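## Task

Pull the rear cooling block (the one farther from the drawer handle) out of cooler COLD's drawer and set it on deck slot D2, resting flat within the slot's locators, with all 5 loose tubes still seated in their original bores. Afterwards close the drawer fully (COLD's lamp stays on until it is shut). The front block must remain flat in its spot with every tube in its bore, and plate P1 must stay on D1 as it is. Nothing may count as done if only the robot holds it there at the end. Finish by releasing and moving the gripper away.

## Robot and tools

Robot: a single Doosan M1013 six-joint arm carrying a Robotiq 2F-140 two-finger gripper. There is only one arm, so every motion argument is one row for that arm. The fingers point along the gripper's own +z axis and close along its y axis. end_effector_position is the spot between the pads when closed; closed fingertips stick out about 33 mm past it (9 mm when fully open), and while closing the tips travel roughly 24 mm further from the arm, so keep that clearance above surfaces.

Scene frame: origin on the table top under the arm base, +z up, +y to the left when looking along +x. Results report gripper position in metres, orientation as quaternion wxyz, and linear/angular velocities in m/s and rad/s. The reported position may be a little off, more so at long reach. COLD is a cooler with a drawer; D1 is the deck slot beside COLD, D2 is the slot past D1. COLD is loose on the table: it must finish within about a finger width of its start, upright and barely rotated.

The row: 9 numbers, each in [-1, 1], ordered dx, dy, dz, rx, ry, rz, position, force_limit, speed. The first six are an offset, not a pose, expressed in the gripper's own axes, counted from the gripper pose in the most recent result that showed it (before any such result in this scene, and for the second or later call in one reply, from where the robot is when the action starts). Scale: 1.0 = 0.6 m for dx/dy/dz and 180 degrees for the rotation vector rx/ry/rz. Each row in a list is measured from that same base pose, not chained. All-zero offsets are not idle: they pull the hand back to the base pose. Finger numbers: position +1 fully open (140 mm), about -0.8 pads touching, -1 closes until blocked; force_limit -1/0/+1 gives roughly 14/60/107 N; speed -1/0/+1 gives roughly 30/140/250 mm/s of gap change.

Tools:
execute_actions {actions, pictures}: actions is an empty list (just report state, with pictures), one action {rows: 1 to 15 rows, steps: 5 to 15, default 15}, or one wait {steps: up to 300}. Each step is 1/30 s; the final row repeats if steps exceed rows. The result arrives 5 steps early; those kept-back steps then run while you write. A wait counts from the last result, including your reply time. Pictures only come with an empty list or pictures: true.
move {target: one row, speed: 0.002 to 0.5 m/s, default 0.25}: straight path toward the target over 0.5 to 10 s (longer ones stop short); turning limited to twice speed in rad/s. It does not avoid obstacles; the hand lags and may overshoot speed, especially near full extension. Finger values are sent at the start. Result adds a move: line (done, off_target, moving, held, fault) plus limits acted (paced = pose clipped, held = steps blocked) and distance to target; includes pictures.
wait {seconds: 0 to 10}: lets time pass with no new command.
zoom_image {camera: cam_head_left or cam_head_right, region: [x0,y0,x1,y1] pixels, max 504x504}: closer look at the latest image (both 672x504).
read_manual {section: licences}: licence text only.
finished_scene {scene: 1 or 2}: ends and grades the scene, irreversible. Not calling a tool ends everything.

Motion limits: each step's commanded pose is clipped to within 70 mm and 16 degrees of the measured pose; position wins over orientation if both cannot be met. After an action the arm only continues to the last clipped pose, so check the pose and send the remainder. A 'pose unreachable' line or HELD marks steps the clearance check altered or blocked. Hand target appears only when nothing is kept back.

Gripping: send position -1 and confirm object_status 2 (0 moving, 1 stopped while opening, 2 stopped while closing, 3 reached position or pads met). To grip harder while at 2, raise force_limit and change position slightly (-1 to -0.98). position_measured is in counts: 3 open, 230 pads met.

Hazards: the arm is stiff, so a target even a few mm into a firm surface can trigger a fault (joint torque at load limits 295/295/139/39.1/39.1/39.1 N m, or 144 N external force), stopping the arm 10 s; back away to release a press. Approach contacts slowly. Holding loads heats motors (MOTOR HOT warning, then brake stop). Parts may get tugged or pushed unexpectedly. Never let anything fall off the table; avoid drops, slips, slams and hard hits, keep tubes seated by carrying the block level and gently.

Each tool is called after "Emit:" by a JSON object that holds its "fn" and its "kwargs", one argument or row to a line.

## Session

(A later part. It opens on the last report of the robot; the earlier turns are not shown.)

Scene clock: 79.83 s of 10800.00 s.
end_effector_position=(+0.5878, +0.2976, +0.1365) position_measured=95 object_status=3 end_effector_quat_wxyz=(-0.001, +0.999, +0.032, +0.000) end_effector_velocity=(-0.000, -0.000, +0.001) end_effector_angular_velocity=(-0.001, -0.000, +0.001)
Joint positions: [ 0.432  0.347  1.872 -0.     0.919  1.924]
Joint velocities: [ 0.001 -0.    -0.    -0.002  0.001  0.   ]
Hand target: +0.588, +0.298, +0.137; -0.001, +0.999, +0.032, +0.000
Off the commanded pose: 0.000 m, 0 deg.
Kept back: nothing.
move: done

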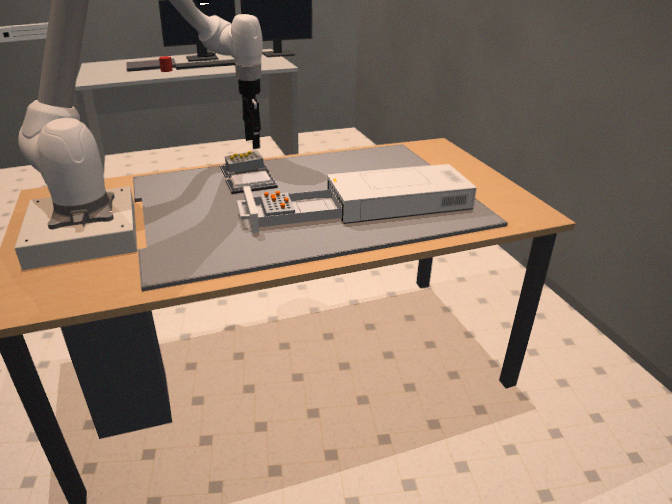

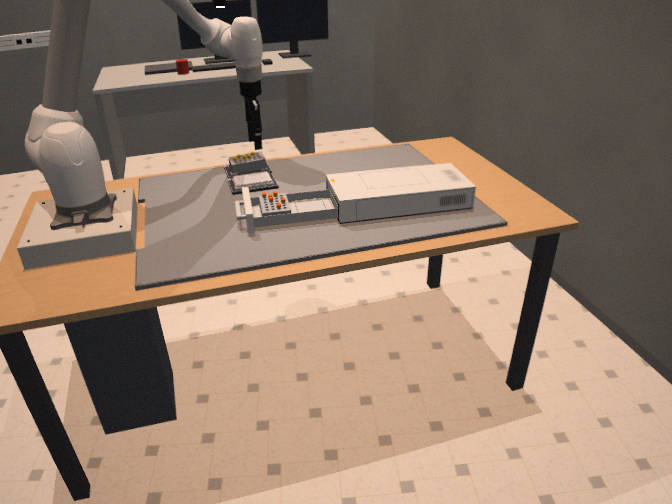

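Emit:
{"fn": "move", "kwargs": {
  "target": [-0.07,-0.003,0,0,0,0,0.33,0,-0.9],
  "speed": 0.08
}}

Emit:
{"fn": "move", "kwargs": {
  "target": [0,0,0.118,0,0,0,0.33,0,-0.9],
  "speed": 0.06
}}

Emit:
{"fn": "move", "kwargs": {
  "target": [0,0,0,0,0,0,-1,-0.5,-0.9]
}}

Emit:
{"fn": "move", "kwargs": {
  "target": [-0.005,0,0,0,0,0,-1,-0.5,-0.9],
  "speed": 0.004
}}

Emit:
{"fn": "move", "kwargs": {
  "target": [0,0,0,0,0,0,0.3,0,-0.9]
}}

Emit:
{"fn": "zoom_image", "kwargs": {
  "camera": "cam_head_left",
  "region": [215, 140, 275, 185]
}}

Scene clock: 81.03 s of 10800.00 s.
end_effector_position=(+0.5458, +0.2968, +0.1364) position_measured=87 object_status=3 end_effector_quat_wxyz=(-0.001, +0.999, +0.032, +0.000) end_effector_velocity=(-0.001, +0.000, -0.000) end_effector_angular_velocity=(+0.001, +0.000, -0.001)
Joint positions: [ 0.458  0.296  1.946 -0.     0.896  1.95 ]
Joint velocities: [ 0.    -0.001  0.001  0.001 -0.001  0.001]
Hand target: +0.546, +0.297, +0.136; -0.001, +0.999, +0.032, +0.000
Off the commanded pose: 0.000 m, 0 deg.
Kept back: nothing.
move: done

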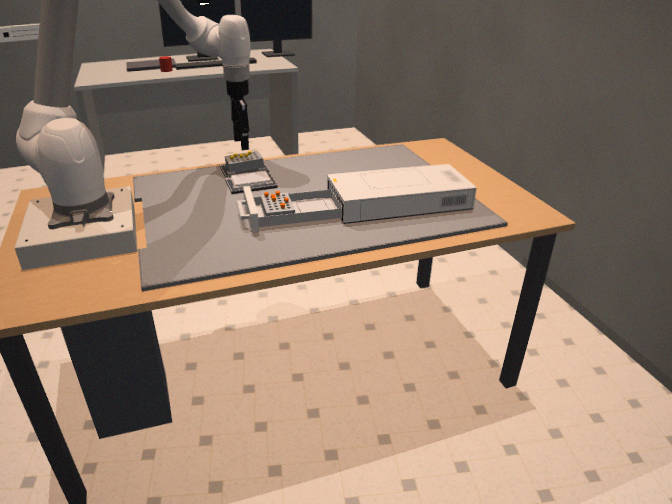

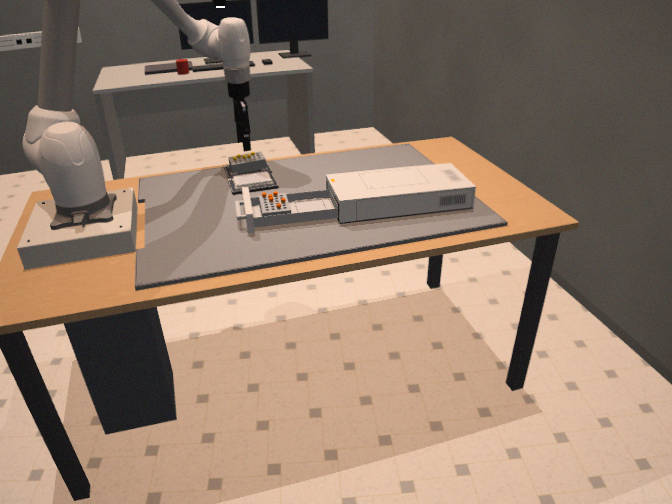

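Scene clock: 82.53 s of 10800.00 s.
end_effector_position=(+0.5459, +0.2970, +0.0657) position_measured=87 object_status=3 end_effector_quat_wxyz=(-0.001, +0.999, +0.032, +0.000) end_effector_velocity=(+0.001, -0.001, -0.000) end_effector_angular_velocity=(-0.000, -0.000, -0.002)
Joint positions: [ 0.458  0.379  1.992 -0.     0.766  1.95 ]
Joint velocities: [-0.002  0.001  0.    -0.001 -0.001  0.   ]
Hand target: +0.546, +0.297, +0.066; -0.001, +0.999, +0.032, +0.000
Off the commanded pose: 0.000 m, 0 deg.
Kept back: nothing.
move: done

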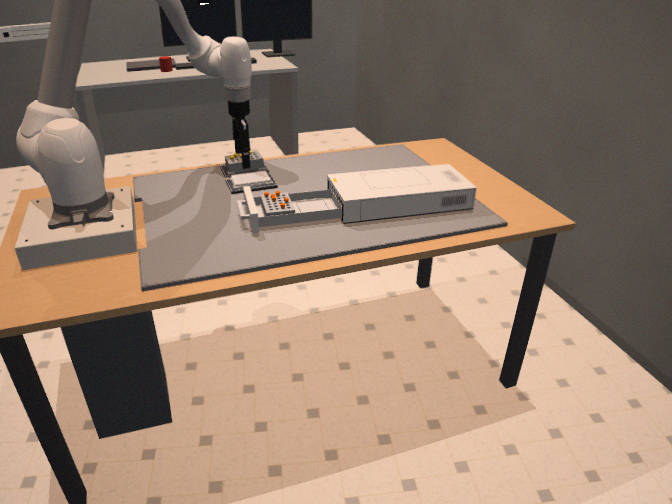

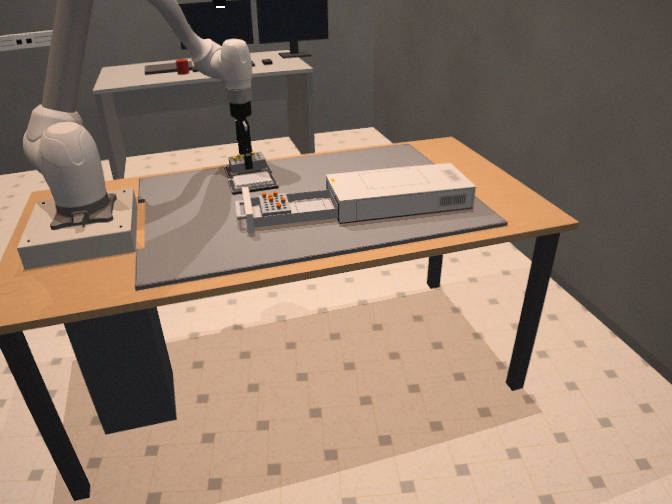

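Scene clock: 83.03 s of 10800.00 s.
end_effector_position=(+0.5458, +0.2970, +0.0657) position_measured=100 object_status=2 end_effector_quat_wxyz=(-0.001, +0.999, +0.032, +0.000) end_effector_velocity=(+0.000, +0.000, +0.000) end_effector_angular_velocity=(-0.000, -0.001, +0.001)
Joint positions: [ 0.458  0.38   1.992 -0.     0.766  1.95 ]
Joint velocities: [ 0.001 -0.    -0.    -0.    -0.     0.   ]
Hand target: +0.546, +0.297, +0.066; -0.001, +0.999, +0.032, +0.000
Off the commanded pose: 0.000 m, 0 deg.
Kept back: nothing.
move: done

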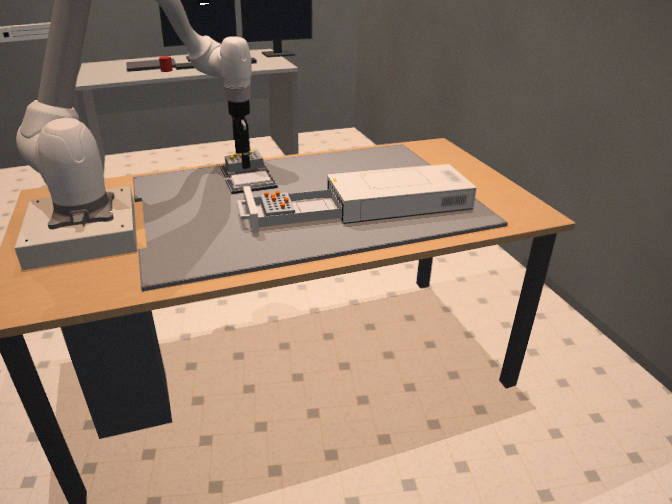

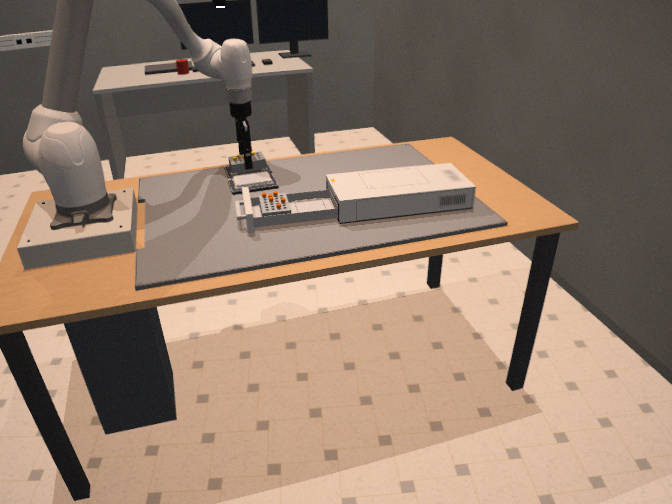

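Scene clock: 84.00 s of 10800.00 s.
end_effector_position=(+0.5429, +0.2968, +0.0657) position_measured=100 object_status=2 end_effector_quat_wxyz=(-0.001, +0.999, +0.032, +0.000) end_effector_velocity=(-0.001, +0.000, +0.000) end_effector_angular_velocity=(-0.000, +0.000, +0.001)
Joint positions: [ 0.46   0.376  1.997 -0.     0.764  1.952]
Joint velocities: [ 0.001 -0.     0.001 -0.     0.     0.   ]
Hand target: +0.543, +0.297, +0.066; -0.001, +0.999, +0.032, +0.000
Off the commanded pose: 0.000 m, 0 deg.
Kept back: nothing.
move: done

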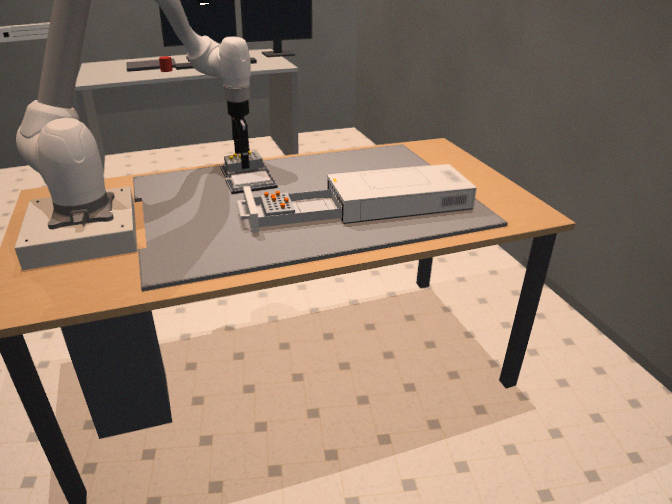

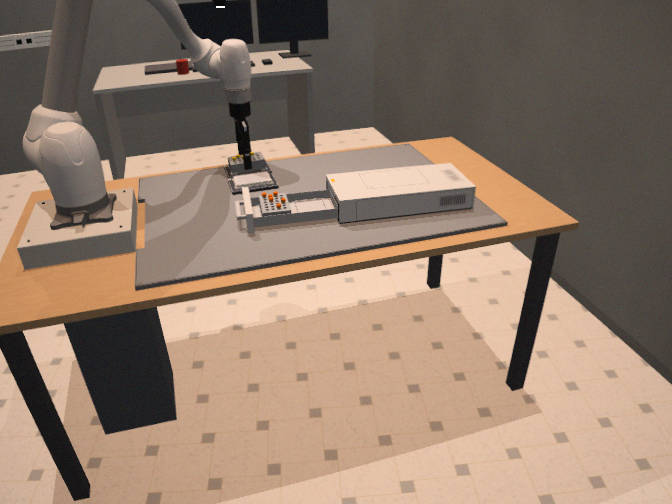

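Scene clock: 84.50 s of 10800.00 s.
end_effector_position=(+0.5429, +0.2968, +0.0657) position_measured=91 object_status=3 end_effector_quat_wxyz=(-0.001, +0.999, +0.032, +0.000) end_effector_velocity=(-0.001, +0.001, -0.000) end_effector_angular_velocity=(-0.001, +0.000, +0.002)
Joint positions: [ 0.46   0.376  1.997 -0.     0.764  1.952]
Joint velocities: [ 0.002  0.    -0.    -0.001  0.    -0.   ]
Hand target: +0.543, +0.297, +0.066; -0.001, +0.999, +0.032, +0.000
Off the commanded pose: 0.000 m, 0 deg.
Kept back: nothing.
move: done

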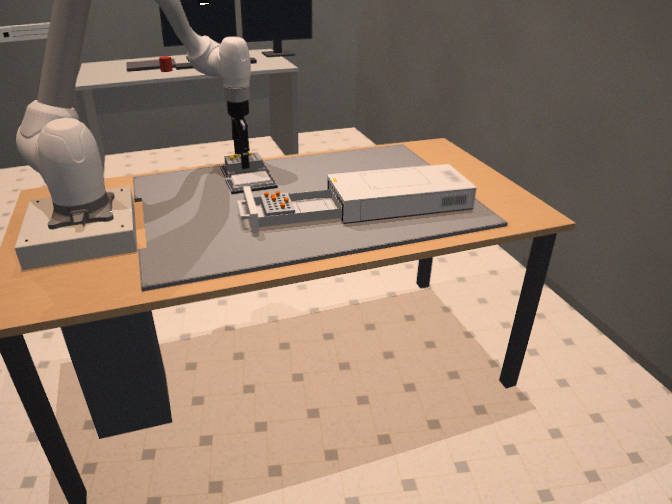

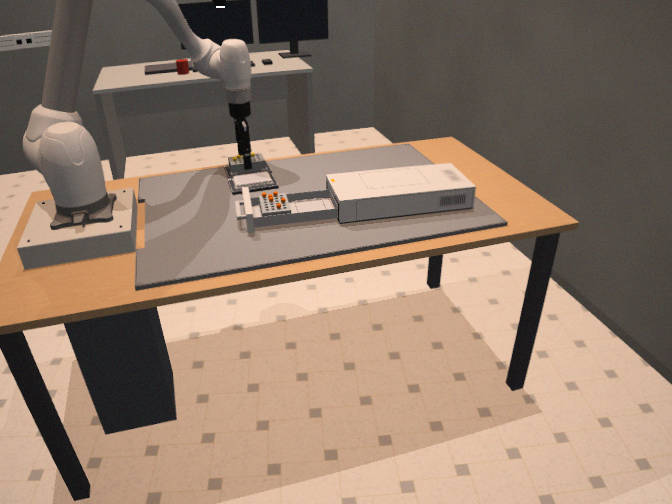

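Region (215, 140, 275, 185) of cam_head_left's 672x504 image, scaled by 8.400, with more detail than that image has; it fills the top 378 rows of this view, and the rest is white.

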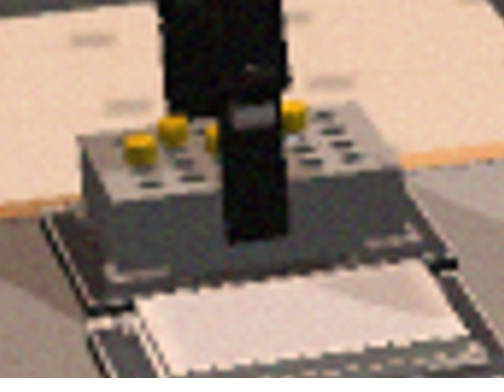

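Emit:
{"fn": "move", "kwargs": {
  "target": [0,0,-0.12,0,0,0,0.3,0,0],
  "speed": 0.1
}}

Emit:
{"fn": "move", "kwargs": {
  "target": [-0.263,0.646,0,0,0,0.044,-1,0,0]
}}

Emit:
{"fn": "move", "kwargs": {
  "target": [0,0,0.095,0,0,0,-1,0,0],
  "speed": 0.1
}}

Emit:
{"fn": "move", "kwargs": {
  "target": [0.45,0,0,0,0,0,-1,0,0],
  "speed": 0.05
}}

Emit:
{"fn": "zoom_image", "kwargs": {
  "camera": "cam_head_left",
  "region": [300, 170, 360, 230]
}}

Scene clock: 85.80 s of 10800.00 s.
end_effector_position=(+0.5428, +0.2966, +0.1376) position_measured=91 object_status=3 end_effector_quat_wxyz=(-0.001, +0.999, +0.032, +0.000) end_effector_velocity=(+0.001, -0.000, +0.001) end_effector_angular_velocity=(+0.001, -0.001, -0.001)
Joint positions: [ 0.46   0.291  1.95  -0.     0.896  1.952]
Joint velocities: [-0.001 -0.001 -0.001  0.     0.001 -0.   ]
Hand target: +0.543, +0.297, +0.138; -0.001, +0.999, +0.032, +0.000
Off the commanded pose: 0.000 m, 0 deg.
Kept back: nothing.
move: done

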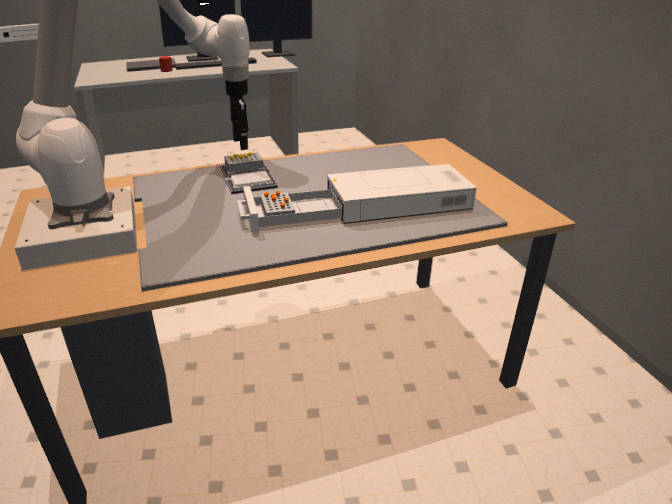

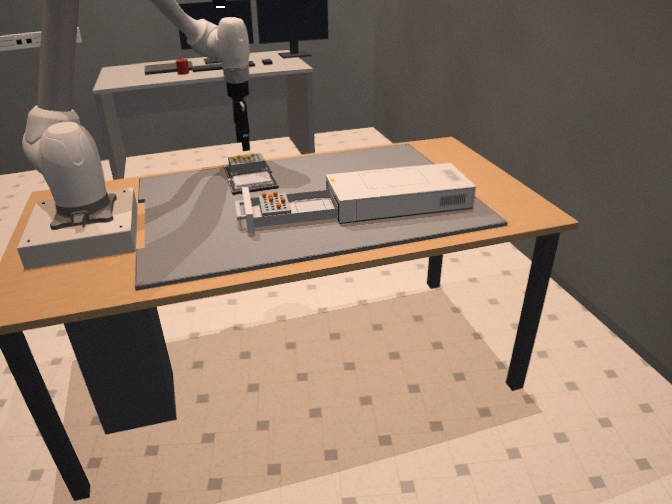

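Scene clock: 87.93 s of 10800.00 s.
end_effector_position=(+0.4097, -0.0999, +0.1365) position_measured=233 object_status=3 end_effector_quat_wxyz=(-0.001, +0.999, -0.037, +0.000) end_effector_velocity=(-0.001, +0.000, -0.001) end_effector_angular_velocity=(+0.002, +0.003, +0.001)
Joint positions: [-0.308  0.008  2.299  0.005  0.833  1.318]
Joint velocities: [-0.001  0.001  0.     0.001  0.002 -0.002]
Hand target: +0.410, -0.100, +0.136; -0.001, +0.999, -0.037, -0.000
Off the commanded pose: 0.001 m, 0 deg.
Kept back: nothing.
move: done

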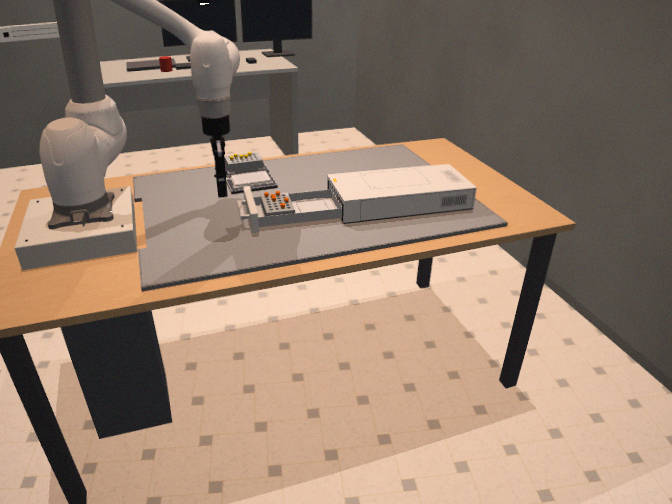

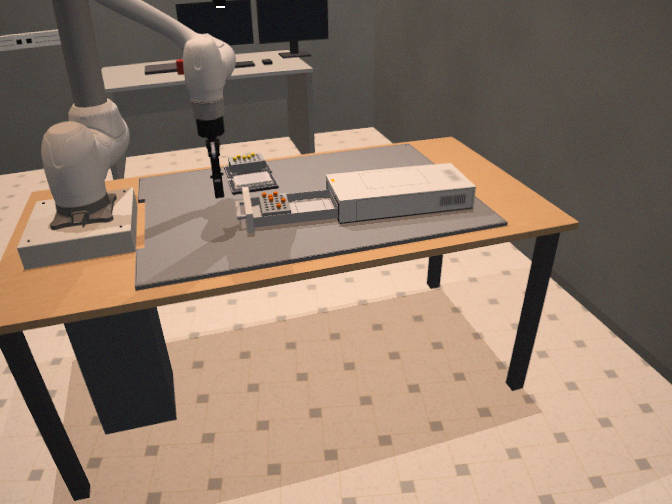

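Scene clock: 88.87 s of 10800.00 s.
end_effector_position=(+0.4099, -0.0997, +0.0795) position_measured=233 object_status=3 end_effector_quat_wxyz=(-0.001, +0.999, -0.037, +0.000) end_effector_velocity=(-0.000, +0.001, -0.001) end_effector_angular_velocity=(-0.001, +0.001, +0.006)
Joint positions: [-0.308  0.099  2.347  0.005  0.693  1.318]
Joint velocities: [ 0.003  0.001  0.001 -0.002 -0.001 -0.   ]
Hand target: +0.410, -0.100, +0.079; -0.001, +0.999, -0.037, +0.000
Off the commanded pose: 0.000 m, 0 deg.
Kept back: nothing.
move: done

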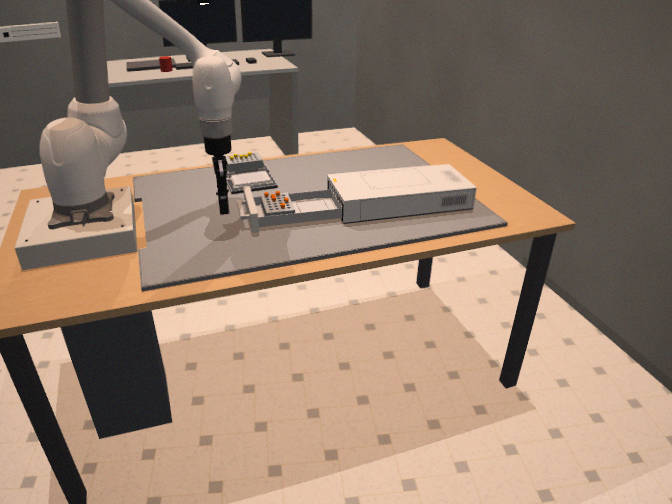

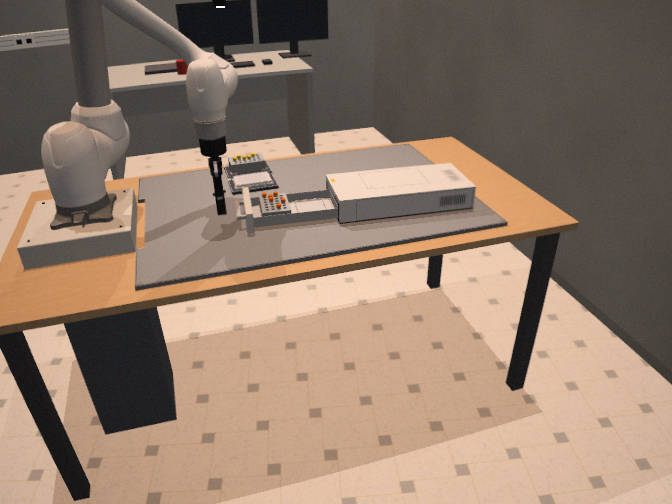

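Scene clock: 94.57 s of 10800.00 s.
end_effector_position=(+0.6791, -0.1199, +0.0799) position_measured=233 object_status=3 end_effector_quat_wxyz=(-0.001, +0.999, -0.037, +0.000) end_effector_velocity=(+0.000, +0.001, +0.000) end_effector_angular_velocity=(+0.001, +0.000, +0.001)
Joint positions: [-0.211  0.448  1.846  0.004  0.845  1.416]
Joint velocities: [ 0.001  0.    -0.001  0.001  0.001 -0.   ]
Hand target: +0.679, -0.120, +0.080; -0.001, +0.999, -0.037, +0.000
Off the commanded pose: 0.000 m, 0 deg.
Kept back: nothing.
move: done

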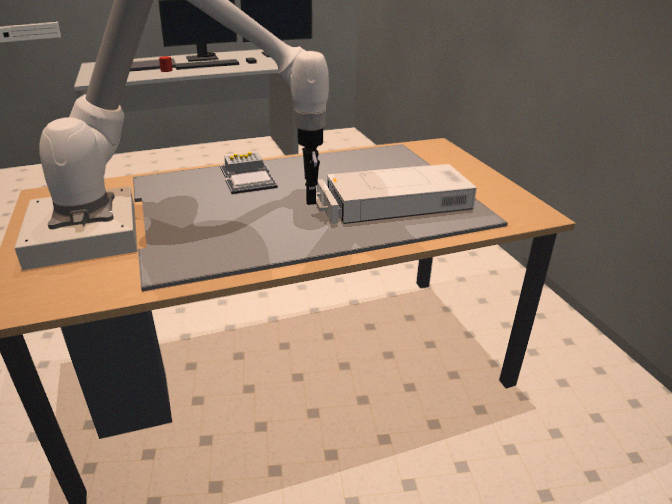

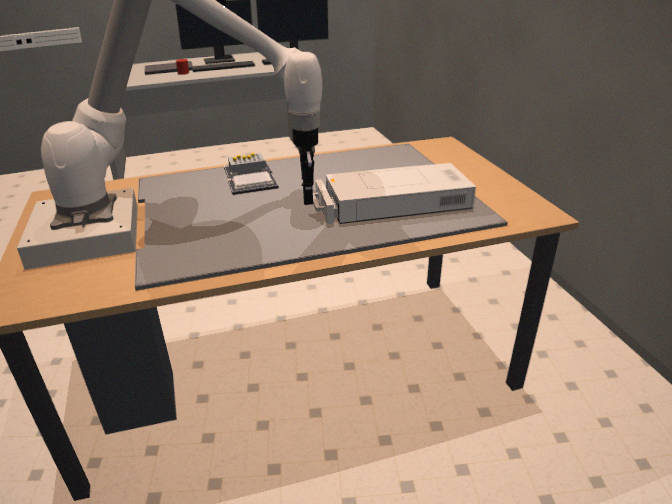

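Region (300, 170, 360, 230) of cam_head_left's 672x504 image, scaled by 8.400, with more detail than that image has.

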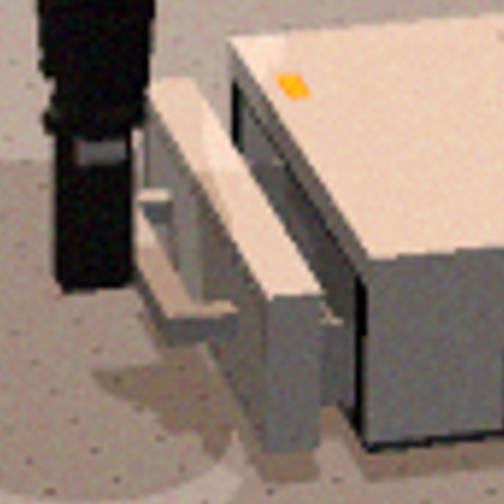

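Gap 45px ≈ 17 mm.

Emit:
{"fn": "move", "kwargs": {
  "target": [0.026,0,0,0,0,0,-1,0,0],
  "speed": 0.015
}}

Emit:
{"fn": "zoom_image", "kwargs": {
  "camera": "cam_head_left",
  "region": [300, 170, 360, 230]
}}

Scene clock: 96.07 s of 10800.00 s.
end_effector_position=(+0.6946, -0.1211, +0.0800) position_measured=233 object_status=3 end_effector_quat_wxyz=(-0.001, +0.999, -0.037, +0.000) end_effector_velocity=(+0.000, +0.001, +0.000) end_effector_angular_velocity=(-0.001, +0.000, +0.003)
Joint positions: [-0.207  0.467  1.814  0.004  0.858  1.42 ]
Joint velocities: [ 0.001  0.    -0.001 -0.001  0.001 -0.001]
Hand target: +0.695, -0.121, +0.080; -0.001, +0.999, -0.037, +0.000
Off the commanded pose: 0.000 m, 0 deg.
Kept back: nothing.
move: done

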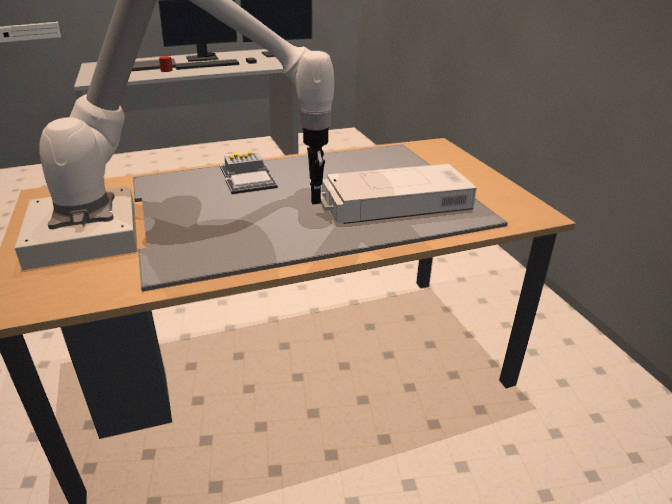

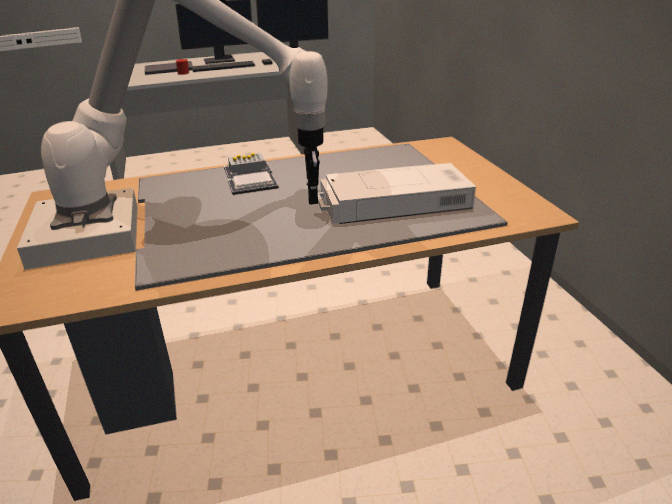

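Region (300, 170, 360, 230) of cam_head_left's 672x504 image, scaled by 8.400, with more detail than that image has.

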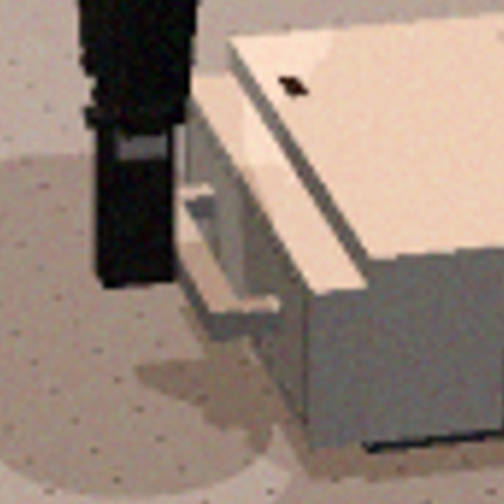

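Emit:
{"fn": "move", "kwargs": {
  "target": [-0.15,0,-0.15,0,0,0,-1,0,0]
}}

Emit:
{"fn": "finished_scene", "kwargs": {
  "scene": 1
}}

Scene clock: 97.27 s of 10800.00 s.
end_effector_position=(+0.6047, -0.1146, +0.1697) position_measured=233 object_status=3 end_effector_quat_wxyz=(-0.001, +0.999, -0.037, +0.000) end_effector_velocity=(-0.001, -0.001, +0.000) end_effector_angular_velocity=(-0.000, +0.001, +0.000)
Joint positions: [-0.23   0.254  1.929  0.004  0.956  1.398]
Joint velocities: [-0.001 -0.001  0.001 -0.001  0.001 -0.001]
Hand target: +0.605, -0.115, +0.170; -0.001, +0.999, -0.037, +0.000
Off the commanded pose: 0.000 m, 0 deg.
Kept back: nothing.
move: done

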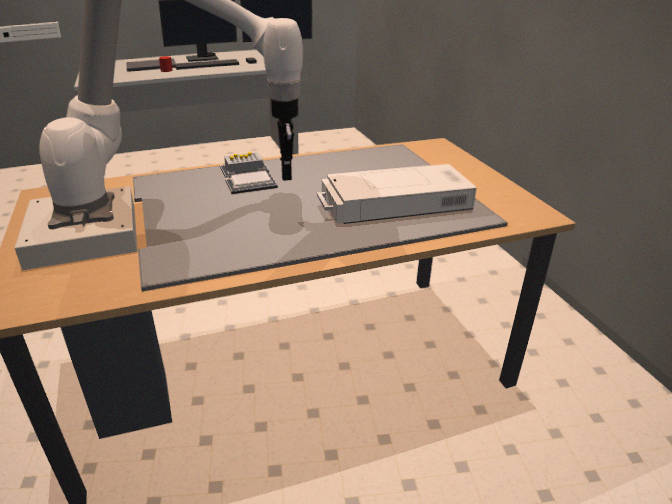

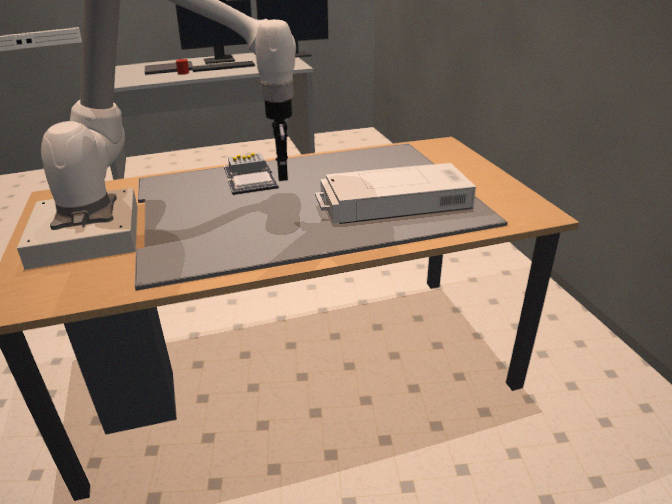

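The scene is finished: the task was done.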